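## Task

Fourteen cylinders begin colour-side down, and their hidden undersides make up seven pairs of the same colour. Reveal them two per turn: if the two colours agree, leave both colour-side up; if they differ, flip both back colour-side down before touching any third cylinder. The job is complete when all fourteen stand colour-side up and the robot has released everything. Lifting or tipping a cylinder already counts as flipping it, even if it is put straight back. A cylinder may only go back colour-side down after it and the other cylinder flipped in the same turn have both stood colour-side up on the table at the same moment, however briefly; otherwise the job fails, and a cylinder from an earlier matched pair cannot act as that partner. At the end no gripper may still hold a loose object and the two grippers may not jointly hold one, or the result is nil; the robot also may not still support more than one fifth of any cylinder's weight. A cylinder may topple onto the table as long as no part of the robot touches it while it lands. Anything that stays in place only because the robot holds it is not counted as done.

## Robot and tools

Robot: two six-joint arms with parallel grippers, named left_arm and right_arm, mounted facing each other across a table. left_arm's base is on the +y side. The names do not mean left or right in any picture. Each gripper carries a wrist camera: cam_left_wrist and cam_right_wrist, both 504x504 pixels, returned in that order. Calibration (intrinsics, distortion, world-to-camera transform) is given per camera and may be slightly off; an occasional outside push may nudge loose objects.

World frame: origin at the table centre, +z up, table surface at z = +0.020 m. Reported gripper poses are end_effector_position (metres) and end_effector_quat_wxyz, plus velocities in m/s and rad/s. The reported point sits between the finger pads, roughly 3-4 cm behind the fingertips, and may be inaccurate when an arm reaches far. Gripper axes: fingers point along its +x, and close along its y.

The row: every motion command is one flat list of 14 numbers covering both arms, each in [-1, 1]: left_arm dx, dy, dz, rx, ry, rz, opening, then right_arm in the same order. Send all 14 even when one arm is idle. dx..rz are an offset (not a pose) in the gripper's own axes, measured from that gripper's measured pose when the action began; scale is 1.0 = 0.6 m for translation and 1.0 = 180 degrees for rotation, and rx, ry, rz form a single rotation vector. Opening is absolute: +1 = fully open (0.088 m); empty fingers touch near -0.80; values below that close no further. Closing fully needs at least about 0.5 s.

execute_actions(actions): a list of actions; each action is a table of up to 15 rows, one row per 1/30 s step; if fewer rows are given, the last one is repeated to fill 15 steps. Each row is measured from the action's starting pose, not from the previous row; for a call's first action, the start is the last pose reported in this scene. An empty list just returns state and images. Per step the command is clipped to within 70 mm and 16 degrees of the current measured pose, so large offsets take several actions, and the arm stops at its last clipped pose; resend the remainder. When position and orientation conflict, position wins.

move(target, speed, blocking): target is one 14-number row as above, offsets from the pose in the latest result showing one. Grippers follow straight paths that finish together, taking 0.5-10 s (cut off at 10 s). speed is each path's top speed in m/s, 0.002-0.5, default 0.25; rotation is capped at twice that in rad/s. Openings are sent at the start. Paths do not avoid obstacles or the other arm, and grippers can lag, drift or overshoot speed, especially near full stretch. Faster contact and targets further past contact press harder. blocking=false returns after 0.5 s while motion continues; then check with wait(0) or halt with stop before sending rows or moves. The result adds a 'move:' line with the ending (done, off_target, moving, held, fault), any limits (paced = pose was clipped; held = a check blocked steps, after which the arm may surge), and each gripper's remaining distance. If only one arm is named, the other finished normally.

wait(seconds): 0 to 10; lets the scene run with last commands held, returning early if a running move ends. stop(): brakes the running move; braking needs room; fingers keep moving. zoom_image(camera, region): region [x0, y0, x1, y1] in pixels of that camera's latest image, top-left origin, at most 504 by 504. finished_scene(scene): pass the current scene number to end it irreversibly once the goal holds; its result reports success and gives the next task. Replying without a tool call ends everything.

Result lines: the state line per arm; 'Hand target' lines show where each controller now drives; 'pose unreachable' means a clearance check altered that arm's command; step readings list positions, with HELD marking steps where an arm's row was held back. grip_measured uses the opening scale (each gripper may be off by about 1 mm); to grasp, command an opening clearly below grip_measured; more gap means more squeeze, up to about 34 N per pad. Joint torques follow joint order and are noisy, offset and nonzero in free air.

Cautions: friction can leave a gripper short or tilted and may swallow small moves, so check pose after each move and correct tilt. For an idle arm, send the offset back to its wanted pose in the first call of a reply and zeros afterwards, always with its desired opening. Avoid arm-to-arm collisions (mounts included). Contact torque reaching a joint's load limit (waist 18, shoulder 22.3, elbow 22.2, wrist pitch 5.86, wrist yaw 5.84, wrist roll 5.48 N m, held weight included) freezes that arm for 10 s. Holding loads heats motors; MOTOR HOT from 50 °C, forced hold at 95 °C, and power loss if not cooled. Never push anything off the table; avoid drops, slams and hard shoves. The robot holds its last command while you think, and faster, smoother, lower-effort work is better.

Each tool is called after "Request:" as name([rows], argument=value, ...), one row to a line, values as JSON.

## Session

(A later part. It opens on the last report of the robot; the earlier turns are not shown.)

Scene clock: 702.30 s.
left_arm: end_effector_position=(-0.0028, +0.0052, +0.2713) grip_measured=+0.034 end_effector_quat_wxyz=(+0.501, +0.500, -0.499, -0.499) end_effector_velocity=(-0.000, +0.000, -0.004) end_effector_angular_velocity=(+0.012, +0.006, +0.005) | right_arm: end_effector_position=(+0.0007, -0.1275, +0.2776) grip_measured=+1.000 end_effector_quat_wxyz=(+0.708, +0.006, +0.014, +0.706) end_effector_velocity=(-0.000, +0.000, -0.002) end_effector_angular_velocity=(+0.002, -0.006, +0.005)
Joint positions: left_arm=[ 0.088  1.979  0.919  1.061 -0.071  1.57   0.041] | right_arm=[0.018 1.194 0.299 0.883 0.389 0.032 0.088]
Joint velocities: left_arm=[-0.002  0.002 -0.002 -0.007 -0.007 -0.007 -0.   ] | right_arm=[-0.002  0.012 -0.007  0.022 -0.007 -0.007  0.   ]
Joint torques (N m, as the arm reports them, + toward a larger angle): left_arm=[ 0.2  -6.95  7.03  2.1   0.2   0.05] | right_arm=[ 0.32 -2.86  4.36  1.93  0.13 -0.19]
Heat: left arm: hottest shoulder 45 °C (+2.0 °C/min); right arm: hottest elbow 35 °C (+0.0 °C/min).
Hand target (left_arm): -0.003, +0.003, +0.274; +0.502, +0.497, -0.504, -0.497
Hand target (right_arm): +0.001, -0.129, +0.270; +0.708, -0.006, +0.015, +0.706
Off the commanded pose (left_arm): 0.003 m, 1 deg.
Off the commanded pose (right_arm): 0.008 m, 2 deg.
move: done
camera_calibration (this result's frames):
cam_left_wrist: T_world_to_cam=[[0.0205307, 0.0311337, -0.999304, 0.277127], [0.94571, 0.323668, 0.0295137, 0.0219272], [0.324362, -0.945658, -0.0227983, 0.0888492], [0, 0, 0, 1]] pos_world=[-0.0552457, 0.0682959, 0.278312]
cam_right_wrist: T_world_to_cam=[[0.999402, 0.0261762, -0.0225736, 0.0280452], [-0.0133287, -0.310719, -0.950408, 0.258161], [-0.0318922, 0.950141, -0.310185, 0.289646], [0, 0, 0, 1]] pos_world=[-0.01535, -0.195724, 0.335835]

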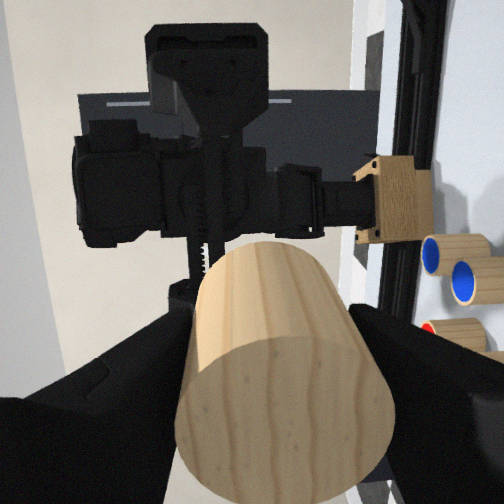

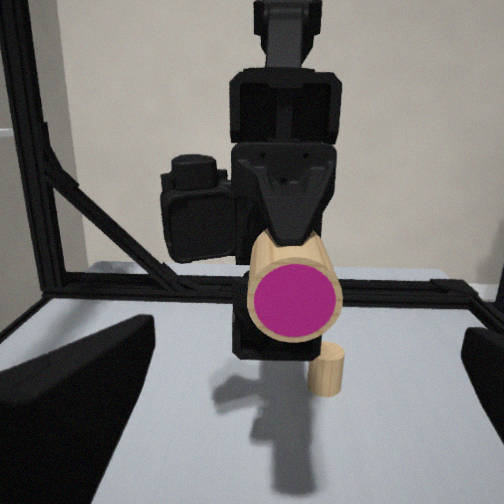

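Request:
move(target=[0,0,0,0,0,0,-0.3,0.142,0.002,-0.0125,-0.008,-0.002,0.001,1], speed=0.1)

Request:
execute_actions([
  [[0,0,0,0,0,0,-0.3,0,0,0,0,0,0,-0.3]],
  [[0,0,0,0,0,0,-0.3,0,0,0,0,0,0,-0.3]],
  [[0,0,0,0,0,0,1,0,0,0,0,0,0,-0.3]],
])

Request:
move(target=[-0.1,0,0,-0.002,0.001,0.001,1,-0.1,0,0,0,0,0,-0.3], speed=0.15)

Request:
move(target=[-0.232,-0.191,-0.112,0,0,-0.497,0.5,-0.25,-0.005,-0.194,0,0.504,0,-0.3], speed=0.4)

Scene clock: 706.73 s.
left_arm: end_effector_position=(-0.0029, +0.0050, +0.2709) grip_measured=+0.033 end_effector_quat_wxyz=(+0.501, +0.500, -0.500, -0.499) end_effector_velocity=(+0.002, +0.001, +0.001) end_effector_angular_velocity=(+0.002, +0.022, +0.020) | right_arm: end_effector_position=(-0.0004, -0.0459, +0.2691) grip_measured=+1.000 end_effector_quat_wxyz=(+0.707, +0.001, +0.005, +0.707) end_effector_velocity=(+0.001, +0.002, -0.003) end_effector_angular_velocity=(-0.016, -0.012, +0.000)
Joint positions: left_arm=[ 0.088  1.98   0.92   1.062 -0.071  1.57   0.041] | right_arm=[-0.094  1.592  0.547  1.039  0.274  0.009  0.088]
Joint velocities: left_arm=[-0.002 -0.007 -0.002 -0.007 -0.022 -0.022  0.   ] | right_arm=[-0.007  0.002  0.007 -0.022 -0.007 -0.007  0.   ]
Joint torques (N m, as the arm reports them, + toward a larger angle): left_arm=[-0.02 -7.69  5.75  1.71 -0.02 -0.05] | right_arm=[-0.45 -5.31  6.85  1.96 -0.11 -0.2 ]
Heat: left arm: hottest shoulder 45 °C (+2.0 °C/min); right arm: hottest elbow 35 °C (+0.0 °C/min).
Hand target (left_arm): -0.003, +0.005, +0.271; +0.501, +0.500, -0.500, -0.499
Hand target (right_arm): -0.001, -0.043, +0.269; +0.707, -0.001, +0.002, +0.707
Off the commanded pose (left_arm): 0.000 m, 0 deg.
Off the commanded pose (right_arm): 0.004 m, 0 deg.
move: done
camera_calibration (this result's frames):
cam_left_wrist: T_world_to_cam=[[0.0209505, 0.031507, -0.999284, 0.276687], [0.945821, 0.323296, 0.030023, 0.0219202], [0.324011, -0.945773, -0.0230268, 0.088773], [0, 0, 0, 1]] pos_world=[-0.0552927, 0.0681548, 0.277875]
cam_right_wrist: T_world_to_cam=[[0.999573, 0.0290949, -0.00285846, 0.0216429], [0.00617195, -0.305585, -0.952145, 0.276143], [-0.0285761, 0.95172, -0.305634, 0.208306], [0, 0, 0, 1]] pos_world=[-0.0173855, -0.114494, 0.326656]

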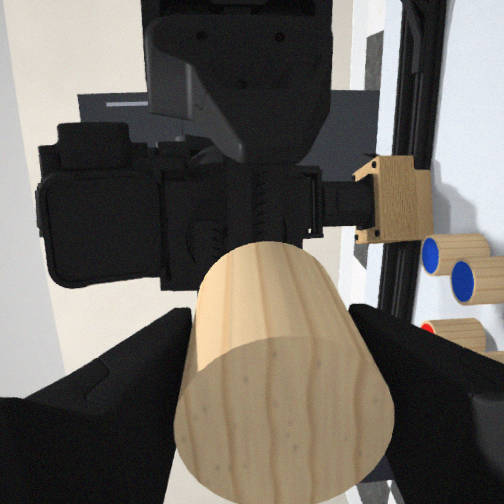

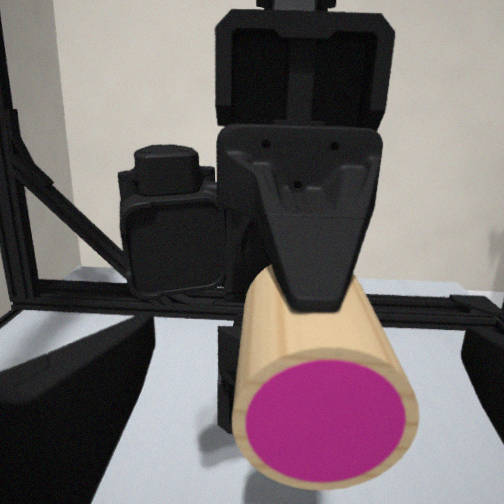

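Scene clock: 708.23 s.
left_arm: end_effector_position=(-0.0034, +0.0051, +0.2709) grip_measured=+1.000 end_effector_quat_wxyz=(+0.501, +0.500, -0.500, -0.500) end_effector_velocity=(-0.003, +0.001, +0.002) end_effector_angular_velocity=(-0.007, +0.008, -0.000) | right_arm: end_effector_position=(-0.0000, -0.0458, +0.2693) grip_measured=+0.025 end_effector_quat_wxyz=(+0.708, +0.001, +0.005, +0.707) end_effector_velocity=(+0.000, -0.000, -0.002) end_effector_angular_velocity=(-0.007, -0.009, +0.005)
Joint positions: left_arm=[ 0.087  1.98   0.92   1.062 -0.07   1.57   0.088] | right_arm=[-0.095  1.592  0.547  1.039  0.275  0.009  0.04 ]
Joint velocities: left_arm=[-0.007 -0.002 -0.002  0.007 -0.007 -0.007  0.   ] | right_arm=[-0.002 -0.002 -0.002 -0.007 -0.007 -0.007 -0.   ]
Joint torques (N m, as the arm reports them, + toward a larger angle): left_arm=[-0.11 -7.47  5.79  1.74 -0.02 -0.03] | right_arm=[ 0.   -6.24  5.51  1.83  0.01  0.  ]
Heat: left arm: hottest shoulder 45 °C (+2.0 °C/min); right arm: hottest elbow 35 °C (+0.0 °C/min).
Hand target (left_arm): -0.003, +0.005, +0.271; +0.501, +0.500, -0.500, -0.500
Hand target (right_arm): -0.000, -0.046, +0.269; +0.708, +0.001, +0.005, +0.707
Off the commanded pose (left_arm): 0.000 m, 0 deg.
Off the commanded pose (right_arm): 0.000 m, 0 deg.
Step readings (end_effector_position; steps 1 to 15: 1st action; 16 to 30: 2nd action; 31 to 45: 3rd action):
0: left_arm (-0.0029, +0.0050, +0.2709) | right_arm (-0.0004, -0.0459, +0.2691)
1: left_arm (-0.0029, +0.0050, +0.2709) | right_arm (-0.0005, -0.0458, +0.2693)
2: left_arm (-0.0029, +0.0050, +0.2709) | right_arm (-0.0005, -0.0458, +0.2693)
4: left_arm (-0.0029, +0.0050, +0.2709) | right_arm (-0.0005, -0.0458, +0.2693)
8: left_arm (-0.0030, +0.0050, +0.2709) | right_arm (-0.0004, -0.0458, +0.2693)
15: left_arm (-0.0034, +0.0051, +0.2709) | right_arm (-0.0000, -0.0458, +0.2693)
16: left_arm (-0.0034, +0.0051, +0.2709) | right_arm (-0.0000, -0.0458, +0.2693)
17: left_arm (-0.0034, +0.0051, +0.2709) | right_arm (-0.0000, -0.0458, +0.2693)
19: left_arm (-0.0034, +0.0051, +0.2709) | right_arm (-0.0000, -0.0458, +0.2693)
23: left_arm (-0.0034, +0.0051, +0.2709) | right_arm (-0.0000, -0.0458, +0.2693)
30: left_arm (-0.0034, +0.0051, +0.2709) | right_arm (-0.0000, -0.0458, +0.2693)
31: left_arm (-0.0034, +0.0051, +0.2709) | right_arm (-0.0000, -0.0458, +0.2693)
32: left_arm (-0.0034, +0.0051, +0.2709) | right_arm (-0.0000, -0.0458, +0.2693)
34: left_arm (-0.0034, +0.0051, +0.2710) | right_arm (-0.0000, -0.0458, +0.2693)
38: left_arm (-0.0034, +0.0051, +0.2710) | right_arm (-0.0000, -0.0458, +0.2693)
45: end_effector_position above
camera_calibration (this result's frames):
cam_left_wrist: T_world_to_cam=[[0.020618, 0.0314747, -0.999292, 0.276698], [0.946325, 0.321853, 0.0296625, 0.0225006], [0.322558, -0.946266, -0.0231493, 0.0889859], [0, 0, 0, 1]] pos_world=[-0.055701, 0.0682535, 0.277895]
cam_right_wrist: T_world_to_cam=[[0.999616, 0.0275707, -0.00294705, 0.0211863], [0.00561159, -0.305244, -0.952258, 0.276365], [-0.027154, 0.951875, -0.305281, 0.208159], [0, 0, 0, 1]] pos_world=[-0.0170767, -0.114367, 0.32678]

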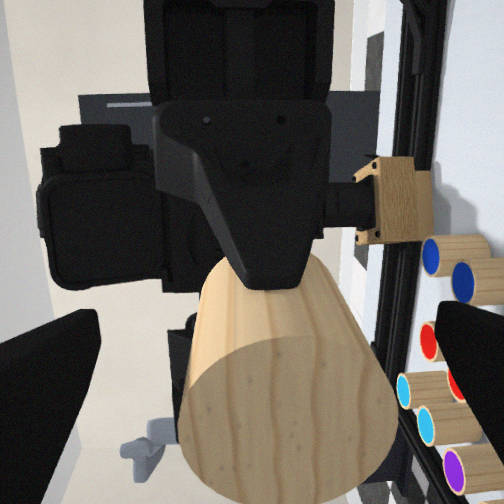

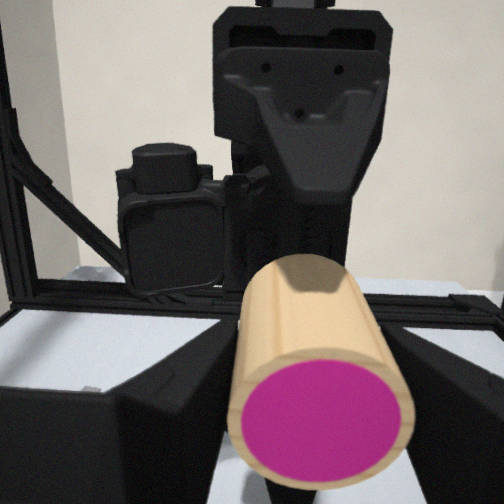

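Scene clock: 709.13 s.
left_arm: end_effector_position=(-0.0037, +0.0628, +0.2672) grip_measured=+1.000 end_effector_quat_wxyz=(+0.499, +0.501, -0.498, -0.502) end_effector_velocity=(+0.000, +0.003, -0.003) end_effector_angular_velocity=(+0.012, +0.006, +0.005) | right_arm: end_effector_position=(-0.0005, -0.1026, +0.2715) grip_measured=+0.025 end_effector_quat_wxyz=(+0.707, +0.003, +0.004, +0.707) end_effector_velocity=(-0.001, -0.003, +0.001) end_effector_angular_velocity=(+0.002, -0.021, +0.010)
Joint positions: left_arm=[ 0.074  1.824  0.667  1.152 -0.084  1.568  0.088] | right_arm=[-0.022  1.359  0.354  1.003  0.348  0.009  0.04 ]
Joint velocities: left_arm=[-0.002 -0.007 -0.012 -0.007 -0.007 -0.007  0.   ] | right_arm=[ 0.002 -0.017 -0.007 -0.007 -0.007 -0.022 -0.   ]
Joint torques (N m, as the arm reports them, + toward a larger angle): left_arm=[-0.33 -7.31  4.8   2.02 -0.19 -0.13] | right_arm=[ 0.23 -5.54  4.14  1.71  0.08  0.03]
Heat: left arm: hottest shoulder 45 °C (+2.0 °C/min); right arm: hottest elbow 35 °C (+0.0 °C/min).
Hand target (left_arm): -0.004, +0.065, +0.271; +0.504, +0.498, -0.498, -0.500
Hand target (right_arm): +0.000, -0.106, +0.270; +0.708, +0.001, +0.005, +0.706
Off the commanded pose (left_arm): 0.004 m, 1 deg.
Off the commanded pose (right_arm): 0.004 m, 0 deg.
move: done
camera_calibration (this result's frames):
cam_left_wrist: T_world_to_cam=[[0.01887, 0.0379244, -0.999102, 0.270722], [0.946499, 0.321304, 0.0300727, 0.00419407], [0.322156, -0.946216, -0.0298324, 0.145436], [0, 0, 0, 1]] pos_world=[-0.0559314, 0.126, 0.274692]
cam_right_wrist: T_world_to_cam=[[0.999602, 0.0279648, -0.0037691, 0.0234434], [0.00484577, -0.30171, -0.953387, 0.261775], [-0.0277984, 0.95299, -0.301725, 0.262017], [0, 0, 0, 1]] pos_world=[-0.0174189, -0.171375, 0.328718]

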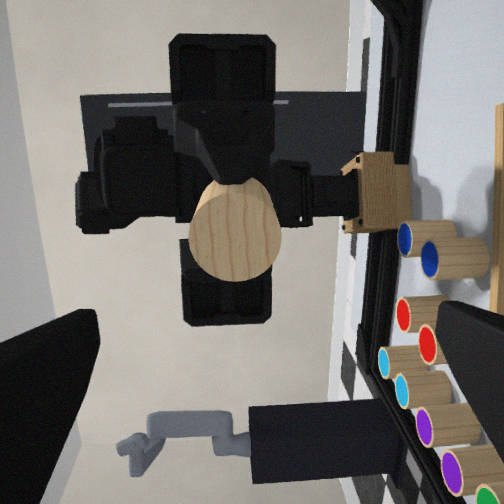

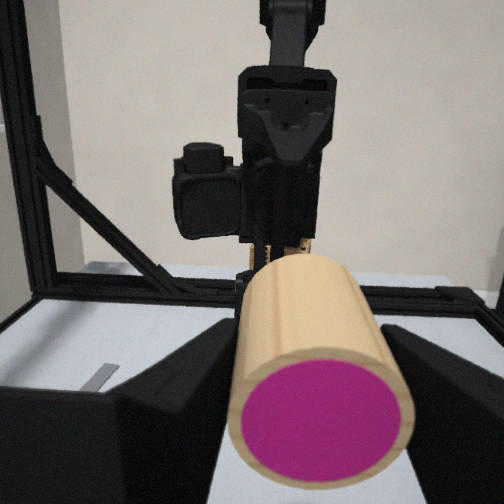

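Scene clock: 711.60 s.
left_arm: end_effector_position=(+0.0606, +0.2040, +0.1530) grip_measured=+0.500 end_effector_quat_wxyz=(+0.006, +0.703, +0.000, -0.711) end_effector_velocity=(+0.000, -0.000, +0.002) end_effector_angular_velocity=(+0.013, -0.006, +0.005) | right_arm: end_effector_position=(+0.0031, -0.2547, +0.1539) grip_measured=+0.024 end_effector_quat_wxyz=(+0.501, -0.501, +0.505, +0.493) end_effector_velocity=(-0.001, -0.003, -0.001) end_effector_angular_velocity=(-0.033, +0.012, +0.014)
Joint positions: left_arm=[ 0.285  1.815  1.176 -0.924  0.012  1.69   0.064] | right_arm=[-0.035  1.394  0.848 -1.037  0.     0.345  0.04 ]
Joint velocities: left_arm=[-0.002  0.007  0.017 -0.022 -0.007 -0.007  0.   ] | right_arm=[-0.007  0.012  0.007 -0.022 -0.022 -0.022 -0.   ]
Joint torques (N m, as the arm reports them, + toward a larger angle): left_arm=[ 0.21 -5.4   6.52  0.01 -0.15  0.1 ] | right_arm=[-0.06 -3.85  6.87 -0.1  -0.09 -0.2 ]
Heat: left arm: hottest shoulder 45 °C (+2.0 °C/min); right arm: hottest elbow 35 °C (+0.0 °C/min).
Hand target (left_arm): +0.063, +0.202, +0.153; +0.004, +0.705, +0.001, -0.709
Hand target (right_arm): +0.002, -0.252, +0.155; +0.499, -0.502, +0.505, +0.494
Off the commanded pose (left_arm): 0.003 m, 1 deg.
Off the commanded pose (right_arm): 0.003 m, 1 deg.
move: done
camera_calibration (this result's frames):
cam_left_wrist: T_world_to_cam=[[0.0130948, 0.999639, 0.0234552, -0.20221], [0.950296, -0.0197391, 0.310721, -0.0721838], [0.311072, 0.0182206, -0.950212, 0.199683], [0, 0, 0, 1]] pos_world=[0.00912811, 0.197074, 0.216913]
cam_right_wrist: T_world_to_cam=[[0.999668, -0.00701645, -0.024812, 0.018012], [0.00105894, -0.950282, 0.311389, -0.25608], [-0.0257633, -0.311312, -0.949959, 0.149319], [0, 0, 0, 1]] pos_world=[-0.0138879, -0.196737, 0.222034]

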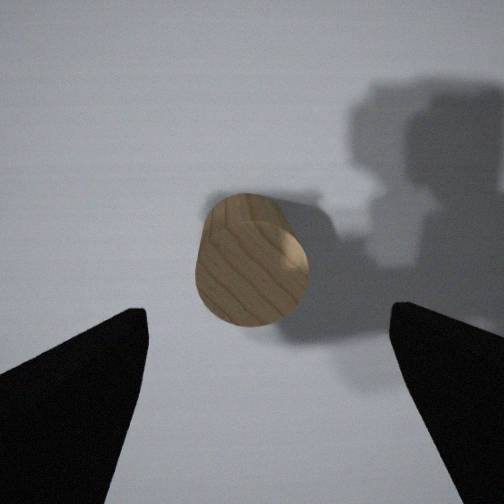

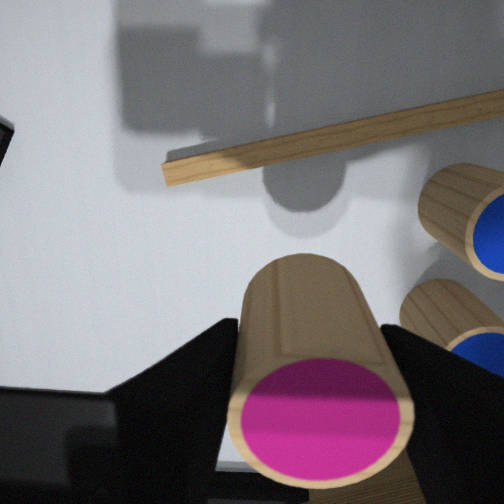

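Request:
move(target=[0.138,0.002,-0.004,0,0,0,0.5,0.143,0,0,0,0,0,-0.3], speed=0.07)

Request:
execute_actions([
  [[0,0,0,0,0,0,-0.3,0,0,0,0,0,0,0.5]],
  [[0,0,0,0,0,0,-0.3,0,0,0,0,0,0,0.5]],
])

Request:
move(target=[-0.13,0,0,0,0,0,-0.3,-0.13,0,0,0,0,0,0.5], speed=0.15)

Request:
move(target=[-0.215,0.338,0.112,0,0,0.506,-0.3,-0.205,0.006,0.208,0,-0.497,0,1], speed=0.4)

Scene clock: 717.17 s.
left_arm: end_effector_position=(+0.0620, +0.2004, +0.0739) grip_measured=+0.500 end_effector_quat_wxyz=(+0.010, +0.704, -0.003, -0.710) end_effector_velocity=(-0.000, -0.001, +0.000) end_effector_angular_velocity=(-0.008, +0.006, -0.005) | right_arm: end_effector_position=(+0.0026, -0.2532, +0.0765) grip_measured=+0.024 end_effector_quat_wxyz=(+0.503, -0.497, +0.503, +0.497) end_effector_velocity=(-0.000, -0.001, -0.001) end_effector_angular_velocity=(-0.000, +0.008, -0.010)
Joint positions: left_arm=[ 0.288  1.982  1.039 -0.611  0.012  1.692  0.063] | right_arm=[-0.036  1.555  0.641 -0.657 -0.001  0.344  0.04 ]
Joint velocities: left_arm=[ 0.002 -0.002 -0.002  0.007  0.007  0.007 -0.   ] | right_arm=[-0.002 -0.002 -0.007  0.007 -0.007  0.007 -0.001]
Joint torques (N m, as the arm reports them, + toward a larger angle): left_arm=[ 0.14 -5.75  4.3   0.45  0.05  0.1 ] | right_arm=[ 0.13 -2.63  2.2   2.27  0.04  0.01]
Heat: left arm: hottest shoulder 44 °C (+2.0 °C/min); right arm: hottest elbow 35 °C (+0.0 °C/min).
Hand target (left_arm): +0.062, +0.203, +0.070; +0.006, +0.703, +0.000, -0.711
Hand target (right_arm): +0.004, -0.256, +0.069; +0.501, -0.501, +0.505, +0.493
Off the commanded pose (left_arm): 0.004 m, 1 deg.
Off the commanded pose (right_arm): 0.009 m, 1 deg.
move: off_target (right_arm)
camera_calibration (this result's frames):
cam_left_wrist: T_world_to_cam=[[0.011916, 0.999825, 0.014432, -0.196048], [0.949824, -0.0158292, 0.312384, -0.0498509], [0.312557, 0.0099855, -0.949846, 0.12561], [0, 0, 0, 1]] pos_world=[0.0104254, 0.19397, 0.137712]
cam_right_wrist: T_world_to_cam=[[0.999539, -0.00671409, -0.0295975, 0.0171015], [0.0024957, -0.953736, 0.300634, -0.230633], [-0.0302467, -0.30057, -0.95328, 0.0793115], [0, 0, 0, 1]] pos_world=[-0.0141191, -0.19601, 0.145448]

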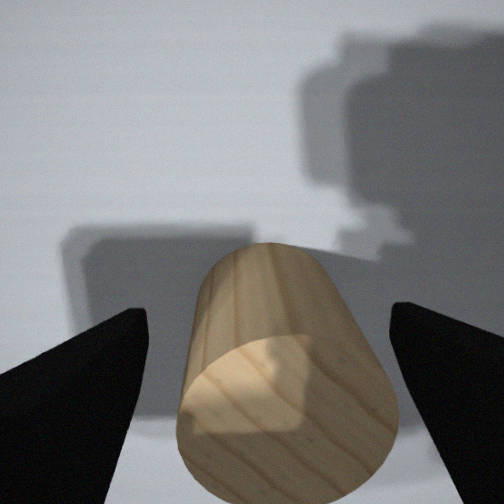

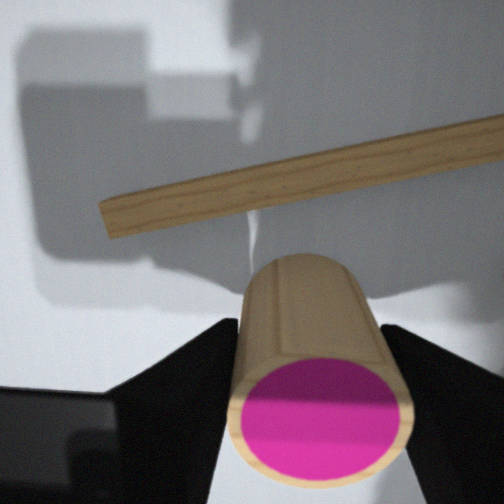

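Scene clock: 718.17 s.
left_arm: end_effector_position=(+0.0619, +0.2005, +0.0739) grip_measured=+0.034 end_effector_quat_wxyz=(+0.009, +0.703, -0.003, -0.711) end_effector_velocity=(+0.002, +0.003, +0.000) end_effector_angular_velocity=(+0.010, -0.021, -0.009) | right_arm: end_effector_position=(+0.0024, -0.2528, +0.0765) grip_measured=+0.500 end_effector_quat_wxyz=(+0.503, -0.496, +0.503, +0.498) end_effector_velocity=(+0.000, -0.002, -0.000) end_effector_angular_velocity=(-0.009, +0.004, +0.020)
Joint positions: left_arm=[ 0.288  1.982  1.039 -0.612  0.012  1.692  0.041] | right_arm=[-0.036  1.555  0.641 -0.654 -0.     0.344  0.063]
Joint velocities: left_arm=[-0.002 -0.002 -0.002 -0.007 -0.022  0.007 -0.   ] | right_arm=[-0.002 -0.002 -0.002 -0.007 -0.007 -0.022  0.   ]
Joint torques (N m, as the arm reports them, + toward a larger angle): left_arm=[-0.04 -6.64  4.67  0.2   0.03  0.  ] | right_arm=[ 0.09 -4.98  4.45  0.11  0.   -0.02]
Heat: left arm: hottest shoulder 44 °C (+2.0 °C/min); right arm: hottest elbow 35 °C (+0.0 °C/min).
Hand target (left_arm): +0.062, +0.201, +0.074; +0.009, +0.703, -0.003, -0.711
Hand target (right_arm): +0.002, -0.253, +0.077; +0.503, -0.496, +0.503, +0.498
Off the commanded pose (left_arm): 0.000 m, 0 deg.
Off the commanded pose (right_arm): 0.000 m, 0 deg.
Step readings (end_effector_position; steps 1 to 15: 1st action; 16 to 30: 2nd action):
0: left_arm (+0.0620, +0.2004, +0.0739) | right_arm (+0.0026, -0.2532, +0.0765)
1: left_arm (+0.0620, +0.2004, +0.0739) | right_arm (+0.0025, -0.2532, +0.0767)
2: left_arm (+0.0620, +0.2004, +0.0739) | right_arm (+0.0024, -0.2526, +0.0767)
4: left_arm (+0.0620, +0.2004, +0.0739) | right_arm (+0.0019, -0.2513, +0.0765)
8: left_arm (+0.0619, +0.2005, +0.0739) | right_arm (+0.0023, -0.2524, +0.0765)
15: left_arm (+0.0619, +0.2005, +0.0739) | right_arm (+0.0024, -0.2528, +0.0765)
16: left_arm (+0.0619, +0.2005, +0.0739) | right_arm (+0.0024, -0.2528, +0.0765)
17: left_arm (+0.0619, +0.2005, +0.0739) | right_arm (+0.0024, -0.2528, +0.0765)
19: left_arm (+0.0619, +0.2005, +0.0739) | right_arm (+0.0024, -0.2528, +0.0765)
23: left_arm (+0.0619, +0.2005, +0.0739) | right_arm (+0.0024, -0.2528, +0.0765)
30: end_effector_position above
camera_calibration (this result's frames):
cam_left_wrist: T_world_to_cam=[[0.0123104, 0.99981, 0.0151291, -0.196277], [0.949965, -0.0164168, 0.311925, -0.0496301], [0.312114, 0.0105322, -0.949986, 0.125559], [0, 0, 0, 1]] pos_world=[0.0103743, 0.194102, 0.13773]
cam_right_wrist: T_world_to_cam=[[0.999528, -0.00664631, -0.0299991, 0.0172614], [0.00261109, -0.954422, 0.29845, -0.230171], [-0.0306154, -0.298388, -0.953954, 0.0800601], [0, 0, 0, 1]] pos_world=[-0.0142012, -0.195677, 0.145586]

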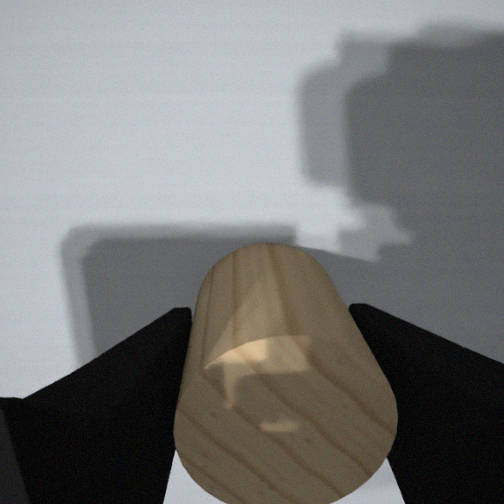

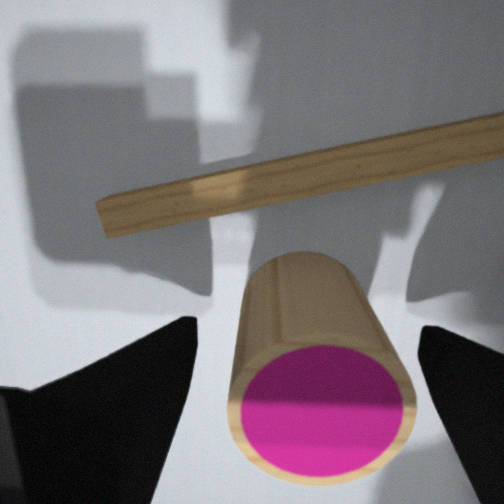

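Scene clock: 719.17 s.
left_arm: end_effector_position=(+0.0613, +0.2048, +0.1453) grip_measured=+0.034 end_effector_quat_wxyz=(+0.002, +0.703, +0.004, -0.712) end_effector_velocity=(+0.000, +0.001, +0.001) end_effector_angular_velocity=(+0.003, -0.007, -0.010) | right_arm: end_effector_position=(+0.0034, -0.2555, +0.1501) grip_measured=+0.500 end_effector_quat_wxyz=(+0.501, -0.501, +0.505, +0.493) end_effector_velocity=(+0.000, -0.003, +0.002) end_effector_angular_velocity=(-0.014, +0.003, +0.005)
Joint positions: left_arm=[ 0.288  1.833  1.166 -0.908  0.012  1.692  0.041] | right_arm=[-0.036  1.397  0.834 -1.022 -0.     0.344  0.063]
Joint velocities: left_arm=[-0.002 -0.002  0.002 -0.007 -0.007  0.007 -0.   ] | right_arm=[-0.002 -0.002  0.007 -0.022 -0.007 -0.007 -0.   ]
Joint torques (N m, as the arm reports them, + toward a larger angle): left_arm=[ 0.09 -7.54  6.72 -0.04  0.04  0.04] | right_arm=[-0.01 -5.44  6.7  -0.13  0.   -0.03]
Heat: left arm: hottest shoulder 44 °C (+2.0 °C/min); right arm: hottest elbow 35 °C (+0.0 °C/min).
Hand target (left_arm): +0.062, +0.201, +0.152; +0.009, +0.704, -0.003, -0.711
Hand target (right_arm): +0.002, -0.253, +0.154; +0.503, -0.496, +0.503, +0.498
Off the commanded pose (left_arm): 0.007 m, 1 deg.
Off the commanded pose (right_arm): 0.005 m, 1 deg.
move: done
camera_calibration (this result's frames):
cam_left_wrist: T_world_to_cam=[[0.012375, 0.999319, 0.0347565, -0.204443], [0.950768, -0.0225237, 0.309083, -0.0696955], [0.309655, 0.0292205, -0.9504, 0.18997], [0, 0, 0, 1]] pos_world=[0.00996906, 0.197183, 0.209195]
cam_right_wrist: T_world_to_cam=[[0.999671, -0.00706027, -0.024668, 0.0175905], [0.00101264, -0.949792, 0.312879, -0.255727], [-0.0256385, -0.312801, -0.949473, 0.145033], [0, 0, 0, 1]] pos_world=[-0.0136073, -0.197397, 0.218151]

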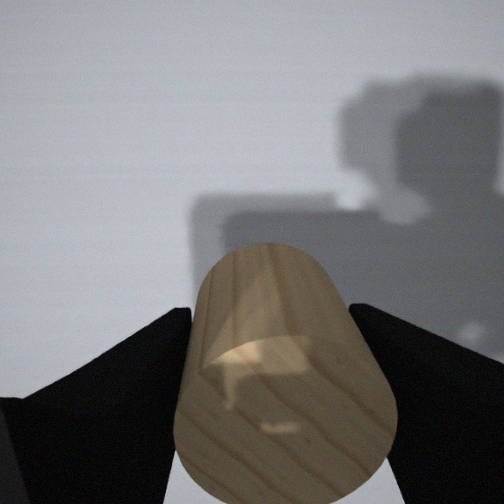

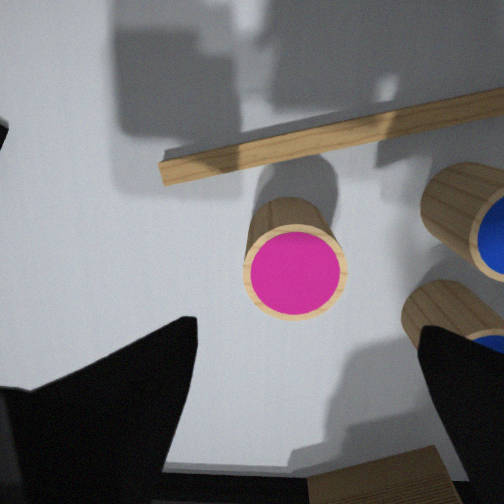

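Scene clock: 721.77 s.
left_arm: end_effector_position=(-0.0027, +0.0044, +0.2719) grip_measured=+0.034 end_effector_quat_wxyz=(+0.504, +0.495, -0.498, -0.502) end_effector_velocity=(-0.000, +0.000, -0.003) end_effector_angular_velocity=(+0.002, +0.007, +0.005) | right_arm: end_effector_position=(-0.0010, -0.1283, +0.2795) grip_measured=+1.000 end_effector_quat_wxyz=(+0.709, +0.005, +0.009, +0.705) end_effector_velocity=(-0.000, -0.000, +0.002) end_effector_angular_velocity=(+0.020, +0.001, +0.005)
Joint positions: left_arm=[ 0.09   1.982  0.923  1.063 -0.065  1.558  0.041] | right_arm=[0.03  1.191 0.301 0.884 0.403 0.022 0.088]
Joint velocities: left_arm=[-0.002  0.007 -0.002  0.007 -0.007 -0.007  0.   ] | right_arm=[-0.002  0.007 -0.007  0.037 -0.007 -0.007  0.   ]
Joint torques (N m, as the arm reports them, + toward a larger angle): left_arm=[-0.35 -6.89  7.06  2.16 -0.19  0.06] | right_arm=[-0.31 -3.05  4.3   1.93 -0.1  -0.18]
Heat: left arm: hottest shoulder 44 °C (+2.0 °C/min); right arm: hottest elbow 35 °C (+0.0 °C/min).
Hand target (left_arm): -0.003, +0.002, +0.274; +0.507, +0.494, -0.501, -0.498
Hand target (right_arm): -0.000, -0.129, +0.272; +0.709, -0.006, +0.010, +0.705
Off the commanded pose (left_arm): 0.004 m, 1 deg.
Off the commanded pose (right_arm): 0.008 m, 2 deg.
move: done
camera_calibration (this result's frames):
cam_left_wrist: T_world_to_cam=[[0.00902976, 0.0280204, -0.999567, 0.277719], [0.947344, 0.319738, 0.0175211, 0.0253245], [0.320091, -0.947091, -0.0236578, 0.0882462], [0, 0, 0, 1]] pos_world=[-0.0547456, 0.0676982, 0.279243]
cam_right_wrist: T_world_to_cam=[[0.999604, 0.0240694, -0.0146007, 0.02729], [-0.0065472, -0.305659, -0.952119, 0.260811], [-0.0273798, 0.951837, -0.30538, 0.289832], [0, 0, 0, 1]] pos_world=[-0.017636, -0.196811, 0.33723]

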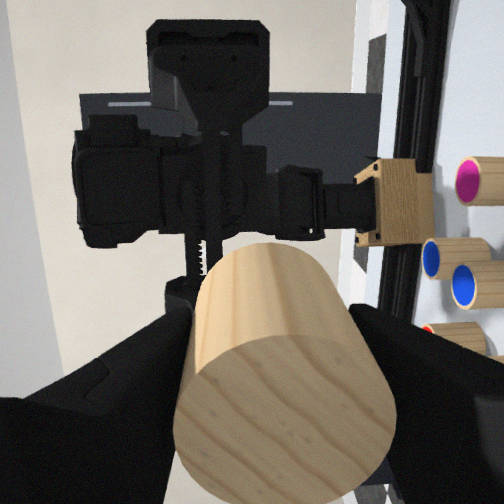

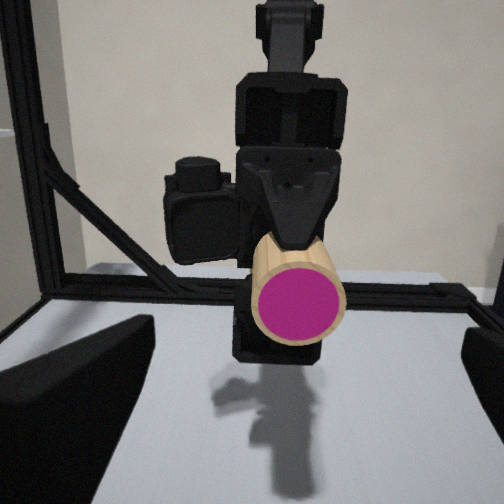

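Target (−0.082,−0.275).

Request:
move(target=[0,0,0,0,0,0,-0.3,0.144,-0.001,-0.015,-0.006,-0.001,0.002,1], speed=0.1)

Request:
execute_actions([
  [[0,0,0,0,0,0,-0.3,0,0,0,0,0,0,-0.3]],
  [[0,0,0,0,0,0,-0.3,0,0,0,0,0,0,-0.3]],
  [[0,0,0,0,0,0,1,0,0,0,0,0,0,-0.3]],
])

Request:
move(target=[-0.1,0,0,0,0,0,1,-0.1,0,0,0,0,0,-0.3], speed=0.15)

Request:
move(target=[0,0,0,0,0,0,1,-0.288,0.138,-0.195,0,0.504,0,-0.3], speed=0.4)

Scene clock: 727.20 s.
left_arm: end_effector_position=(-0.0027, +0.0042, +0.2715) grip_measured=+0.033 end_effector_quat_wxyz=(+0.504, +0.496, -0.498, -0.502) end_effector_velocity=(-0.000, +0.001, -0.005) end_effector_angular_velocity=(+0.022, +0.006, +0.005) | right_arm: end_effector_position=(-0.0000, -0.0455, +0.2699) grip_measured=+1.000 end_effector_quat_wxyz=(+0.707, +0.001, +0.003, +0.707) end_effector_velocity=(-0.001, +0.002, -0.002) end_effector_angular_velocity=(-0.007, +0.005, +0.005)
Joint positions: left_arm=[ 0.09   1.983  0.923  1.064 -0.065  1.559  0.041] | right_arm=[-0.096  1.592  0.549  1.039  0.271  0.007  0.088]
Joint velocities: left_arm=[-0.002 -0.002 -0.002 -0.022 -0.007 -0.007 -0.   ] | right_arm=[-0.002  0.007  0.007 -0.007 -0.007  0.007  0.   ]
Joint torques (N m, as the arm reports them, + toward a larger angle): left_arm=[-0.01 -7.7   5.75  1.71  0.   -0.05] | right_arm=[-0.24 -5.1   6.83  1.94 -0.1  -0.18]
Heat: left arm: hottest shoulder 44 °C (+1.0 °C/min); right arm: hottest elbow 35 °C (+0.0 °C/min).
Hand target (left_arm): -0.003, +0.004, +0.272; +0.504, +0.496, -0.498, -0.502
Hand target (right_arm): -0.000, -0.042, +0.270; +0.707, -0.001, +0.001, +0.708
Off the commanded pose (left_arm): 0.000 m, 0 deg.
Off the commanded pose (right_arm): 0.004 m, 0 deg.
move: done
camera_calibration (this result's frames):
cam_left_wrist: T_world_to_cam=[[0.00942401, 0.028404, -0.999552, 0.277383], [0.947214, 0.320094, 0.0180266, 0.0251892], [0.320463, -0.94696, -0.0238881, 0.0881565], [0, 0, 0, 1]] pos_world=[-0.0547245, 0.0675389, 0.27891]
cam_right_wrist: T_world_to_cam=[[0.999553, 0.0298716, -0.00104452, 0.0207694], [0.00808449, -0.303833, -0.952691, 0.277197], [-0.0287757, 0.952257, -0.303939, 0.207727], [0, 0, 0, 1]] pos_world=[-0.0170236, -0.114208, 0.327241]

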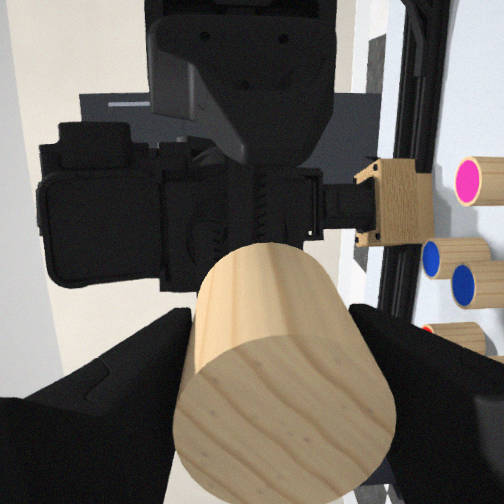

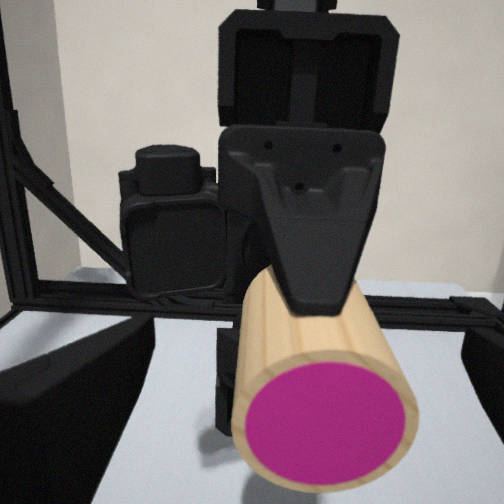

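Scene clock: 728.70 s.
left_arm: end_effector_position=(-0.0031, +0.0042, +0.2713) grip_measured=+1.000 end_effector_quat_wxyz=(+0.503, +0.495, -0.498, -0.503) end_effector_velocity=(-0.000, +0.002, -0.003) end_effector_angular_velocity=(+0.012, +0.007, +0.005) | right_arm: end_effector_position=(-0.0001, -0.0454, +0.2699) grip_measured=+0.026 end_effector_quat_wxyz=(+0.707, +0.001, +0.003, +0.707) end_effector_velocity=(-0.002, -0.001, -0.002) end_effector_angular_velocity=(-0.007, -0.024, +0.010)
Joint positions: left_arm=[ 0.09   1.983  0.923  1.064 -0.065  1.558  0.088] | right_arm=[-0.096  1.592  0.549  1.039  0.271  0.007  0.04 ]
Joint velocities: left_arm=[-0.002 -0.002 -0.007 -0.007 -0.007 -0.007  0.   ] | right_arm=[ 0.002 -0.002 -0.002 -0.007 -0.007 -0.022 -0.   ]
Joint torques (N m, as the arm reports them, + toward a larger angle): left_arm=[-0.02 -7.61  5.79  1.74  0.01 -0.03] | right_arm=[ 0.05 -6.28  5.51  1.82  0.01 -0.01]
Heat: left arm: hottest shoulder 45 °C (+2.0 °C/min); right arm: hottest elbow 35 °C (+0.0 °C/min).
Hand target (left_arm): -0.003, +0.004, +0.271; +0.503, +0.495, -0.498, -0.503
Hand target (right_arm): -0.000, -0.045, +0.270; +0.707, +0.001, +0.003, +0.707
Off the commanded pose (left_arm): 0.000 m, 0 deg.
Off the commanded pose (right_arm): 0.000 m, 0 deg.
Step readings (end_effector_position; steps 1 to 15: 1st action; 16 to 30: 2nd action; 31 to 45: 3rd action):
0: left_arm (-0.0027, +0.0042, +0.2715) | right_arm (-0.0000, -0.0455, +0.2699)
1: left_arm (-0.0027, +0.0042, +0.2715) | right_arm (-0.0001, -0.0454, +0.2699)
2: left_arm (-0.0027, +0.0042, +0.2715) | right_arm (-0.0001, -0.0454, +0.2699)
4: left_arm (-0.0027, +0.0042, +0.2715) | right_arm (-0.0001, -0.0454, +0.2700)
8: left_arm (-0.0027, +0.0042, +0.2715) | right_arm (-0.0001, -0.0454, +0.2700)
15: left_arm (-0.0031, +0.0042, +0.2715) | right_arm (+0.0001, -0.0454, +0.2700)
16: left_arm (-0.0031, +0.0042, +0.2715) | right_arm (+0.0001, -0.0454, +0.2700)
17: left_arm (-0.0031, +0.0042, +0.2715) | right_arm (+0.0001, -0.0454, +0.2700)
19: left_arm (-0.0031, +0.0042, +0.2713) | right_arm (+0.0001, -0.0454, +0.2700)
23: left_arm (-0.0031, +0.0042, +0.2713) | right_arm (-0.0001, -0.0454, +0.2700)
30: left_arm (-0.0031, +0.0042, +0.2713) | right_arm (-0.0001, -0.0454, +0.2700)
31: left_arm (-0.0031, +0.0042, +0.2713) | right_arm (-0.0001, -0.0454, +0.2700)
32: left_arm (-0.0031, +0.0042, +0.2713) | right_arm (-0.0001, -0.0454, +0.2700)
34: left_arm (-0.0031, +0.0042, +0.2714) | right_arm (-0.0001, -0.0454, +0.2699)
38: left_arm (-0.0031, +0.0042, +0.2714) | right_arm (-0.0001, -0.0454, +0.2699)
45: end_effector_position above
camera_calibration (this result's frames):
cam_left_wrist: T_world_to_cam=[[0.00910233, 0.0287744, -0.999544, 0.277193], [0.947587, 0.319002, 0.0178125, 0.0256856], [0.319369, -0.947317, -0.0243626, 0.0884206], [0, 0, 0, 1]] pos_world=[-0.0551013, 0.0675925, 0.278764]
cam_right_wrist: T_world_to_cam=[[0.999553, 0.0298716, -0.00104452, 0.0207935], [0.00808449, -0.303833, -0.952691, 0.277225], [-0.0287757, 0.952257, -0.303939, 0.207633], [0, 0, 0, 1]] pos_world=[-0.0170506, -0.114111, 0.327239]

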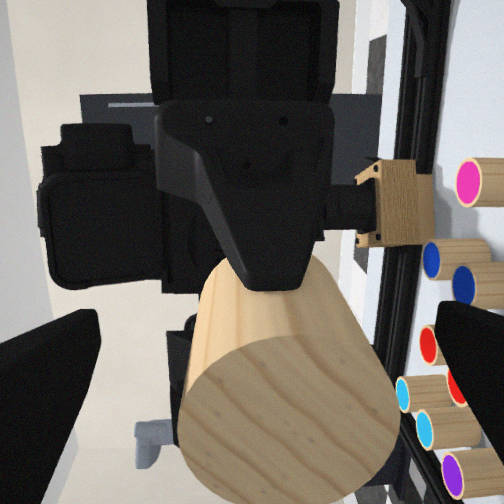

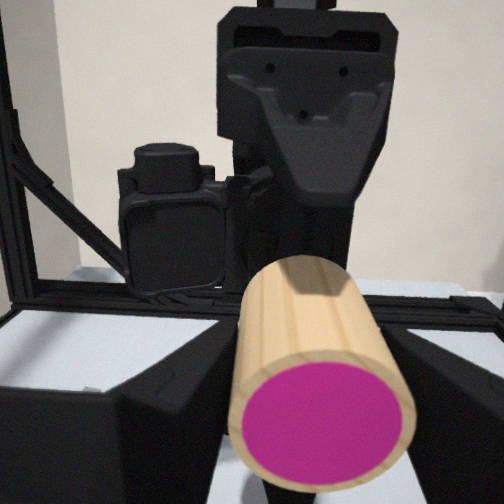

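Scene clock: 729.60 s.
left_arm: end_effector_position=(-0.0032, +0.0620, +0.2675) grip_measured=+1.000 end_effector_quat_wxyz=(+0.500, +0.497, -0.497, -0.506) end_effector_velocity=(-0.002, +0.003, -0.003) end_effector_angular_velocity=(+0.012, -0.008, -0.000) | right_arm: end_effector_position=(-0.0004, -0.1022, +0.2718) grip_measured=+0.026 end_effector_quat_wxyz=(+0.707, +0.002, +0.003, +0.708) end_effector_velocity=(-0.001, -0.004, -0.004) end_effector_angular_velocity=(-0.016, -0.013, +0.010)
Joint positions: left_arm=[ 0.079  1.825  0.67   1.149 -0.072  1.558  0.088] | right_arm=[-0.024  1.359  0.355  1.003  0.342  0.007  0.04 ]
Joint velocities: left_arm=[-0.007 -0.007 -0.012 -0.007 -0.007  0.007  0.   ] | right_arm=[ 0.002 -0.017 -0.012 -0.022 -0.007 -0.007 -0.   ]
Joint torques (N m, as the arm reports them, + toward a larger angle): left_arm=[-0.43 -7.4   4.73  2.02 -0.23 -0.03] | right_arm=[ 0.3  -5.7   4.25  1.79  0.11  0.02]
Heat: left arm: hottest shoulder 45 °C (+2.0 °C/min); right arm: hottest elbow 35 °C (+0.0 °C/min).
Hand target (left_arm): -0.003, +0.064, +0.271; +0.503, +0.495, -0.498, -0.503
Hand target (right_arm): +0.000, -0.105, +0.270; +0.707, +0.001, +0.004, +0.707
Off the commanded pose (left_arm): 0.004 m, 1 deg.
Off the commanded pose (right_arm): 0.004 m, 0 deg.
move: done
camera_calibration (this result's frames):
cam_left_wrist: T_world_to_cam=[[0.00993162, 0.0382433, -0.999219, 0.271004], [0.948782, 0.315198, 0.0214939, 0.006678], [0.315774, -0.948255, -0.0331541, 0.145481], [0, 0, 0, 1]] pos_world=[-0.0549667, 0.125485, 0.275472]
cam_right_wrist: T_world_to_cam=[[0.999529, 0.030639, -0.0018416, 0.0231033], [0.00745934, -0.300668, -0.9537, 0.262387], [-0.0297741, 0.953237, -0.300755, 0.261547], [0, 0, 0, 1]] pos_world=[-0.0172624, -0.171133, 0.328942]

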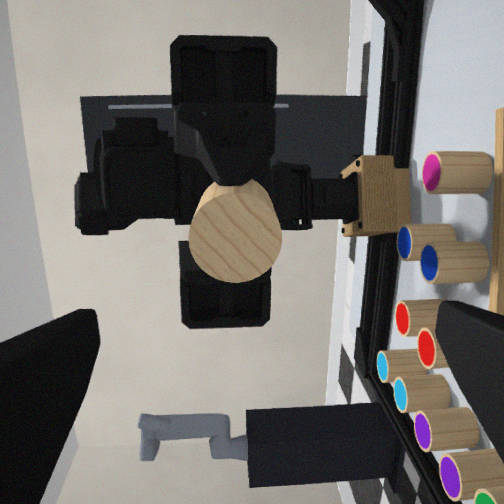

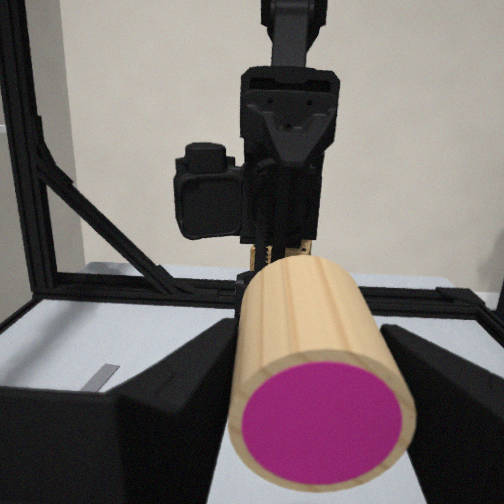

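Scene clock: 732.10 s.
left_arm: end_effector_position=(-0.0032, +0.0620, +0.2676) grip_measured=+1.000 end_effector_quat_wxyz=(+0.500, +0.497, -0.497, -0.506) end_effector_velocity=(+0.000, +0.001, +0.001) end_effector_angular_velocity=(+0.003, +0.022, +0.005) | right_arm: end_effector_position=(-0.0801, -0.2760, +0.1539) grip_measured=+0.025 end_effector_quat_wxyz=(+0.499, -0.502, +0.502, +0.496) end_effector_velocity=(+0.001, -0.000, +0.000) end_effector_angular_velocity=(-0.010, +0.001, +0.015)
Joint positions: left_arm=[ 0.079  1.824  0.67   1.149 -0.072  1.558  0.088] | right_arm=[ 0.335  1.484  0.925 -1.02  -0.004  0.705  0.04 ]
Joint velocities: left_arm=[-0.002 -0.007 -0.002 -0.007 -0.007 -0.022  0.   ] | right_arm=[-0.007  0.002  0.002 -0.007 -0.007 -0.022 -0.   ]
Joint torques (N m, as the arm reports them, + toward a larger angle): left_arm=[-0.14 -6.2   5.55  1.73 -0.02 -0.04] | right_arm=[ 0.3  -4.18  6.79 -0.13 -0.04  0.17]
Heat: left arm: hottest shoulder 44 °C (+1.0 °C/min); right arm: hottest elbow 35 °C (+0.0 °C/min).
Hand target (left_arm): -0.003, +0.062, +0.268; +0.500, +0.497, -0.497, -0.506
Hand target (right_arm): -0.083, -0.275, +0.155; +0.498, -0.502, +0.505, +0.495
Off the commanded pose (left_arm): 0.000 m, 0 deg.
Off the commanded pose (right_arm): 0.004 m, 1 deg.
move: done
camera_calibration (this result's frames):
cam_left_wrist: T_world_to_cam=[[0.00990183, 0.0378633, -0.999234, 0.271197], [0.948783, 0.315206, 0.0213458, 0.00670549], [0.315773, -0.948268, -0.0328029, 0.145413], [0, 0, 0, 1]] pos_world=[-0.0549649, 0.125508, 0.275616]
cam_right_wrist: T_world_to_cam=[[0.99964, 0.0025392, -0.0267148, 0.104005], [0.0106878, -0.950823, 0.309551, -0.275258], [-0.024615, -0.309725, -0.950507, 0.14118], [0, 0, 0, 1]] pos_world=[-0.0975502, -0.218259, 0.222178]

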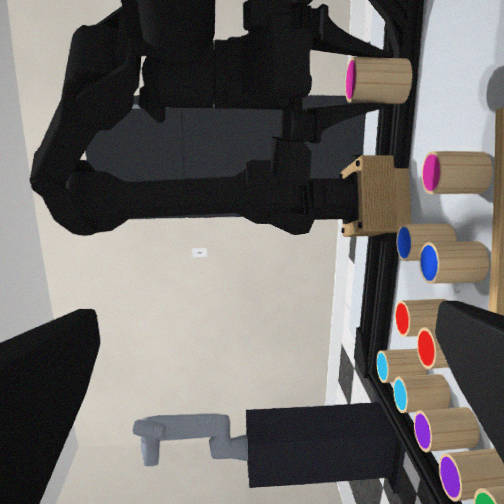

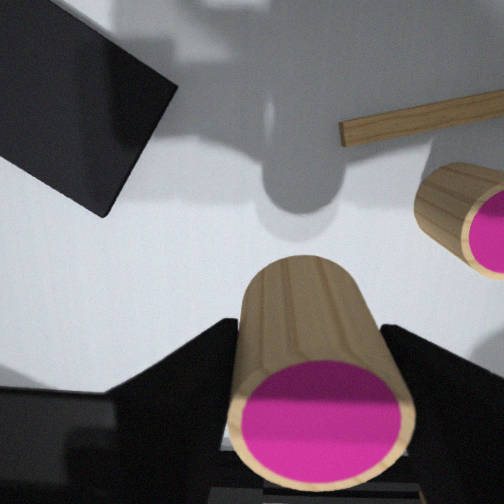

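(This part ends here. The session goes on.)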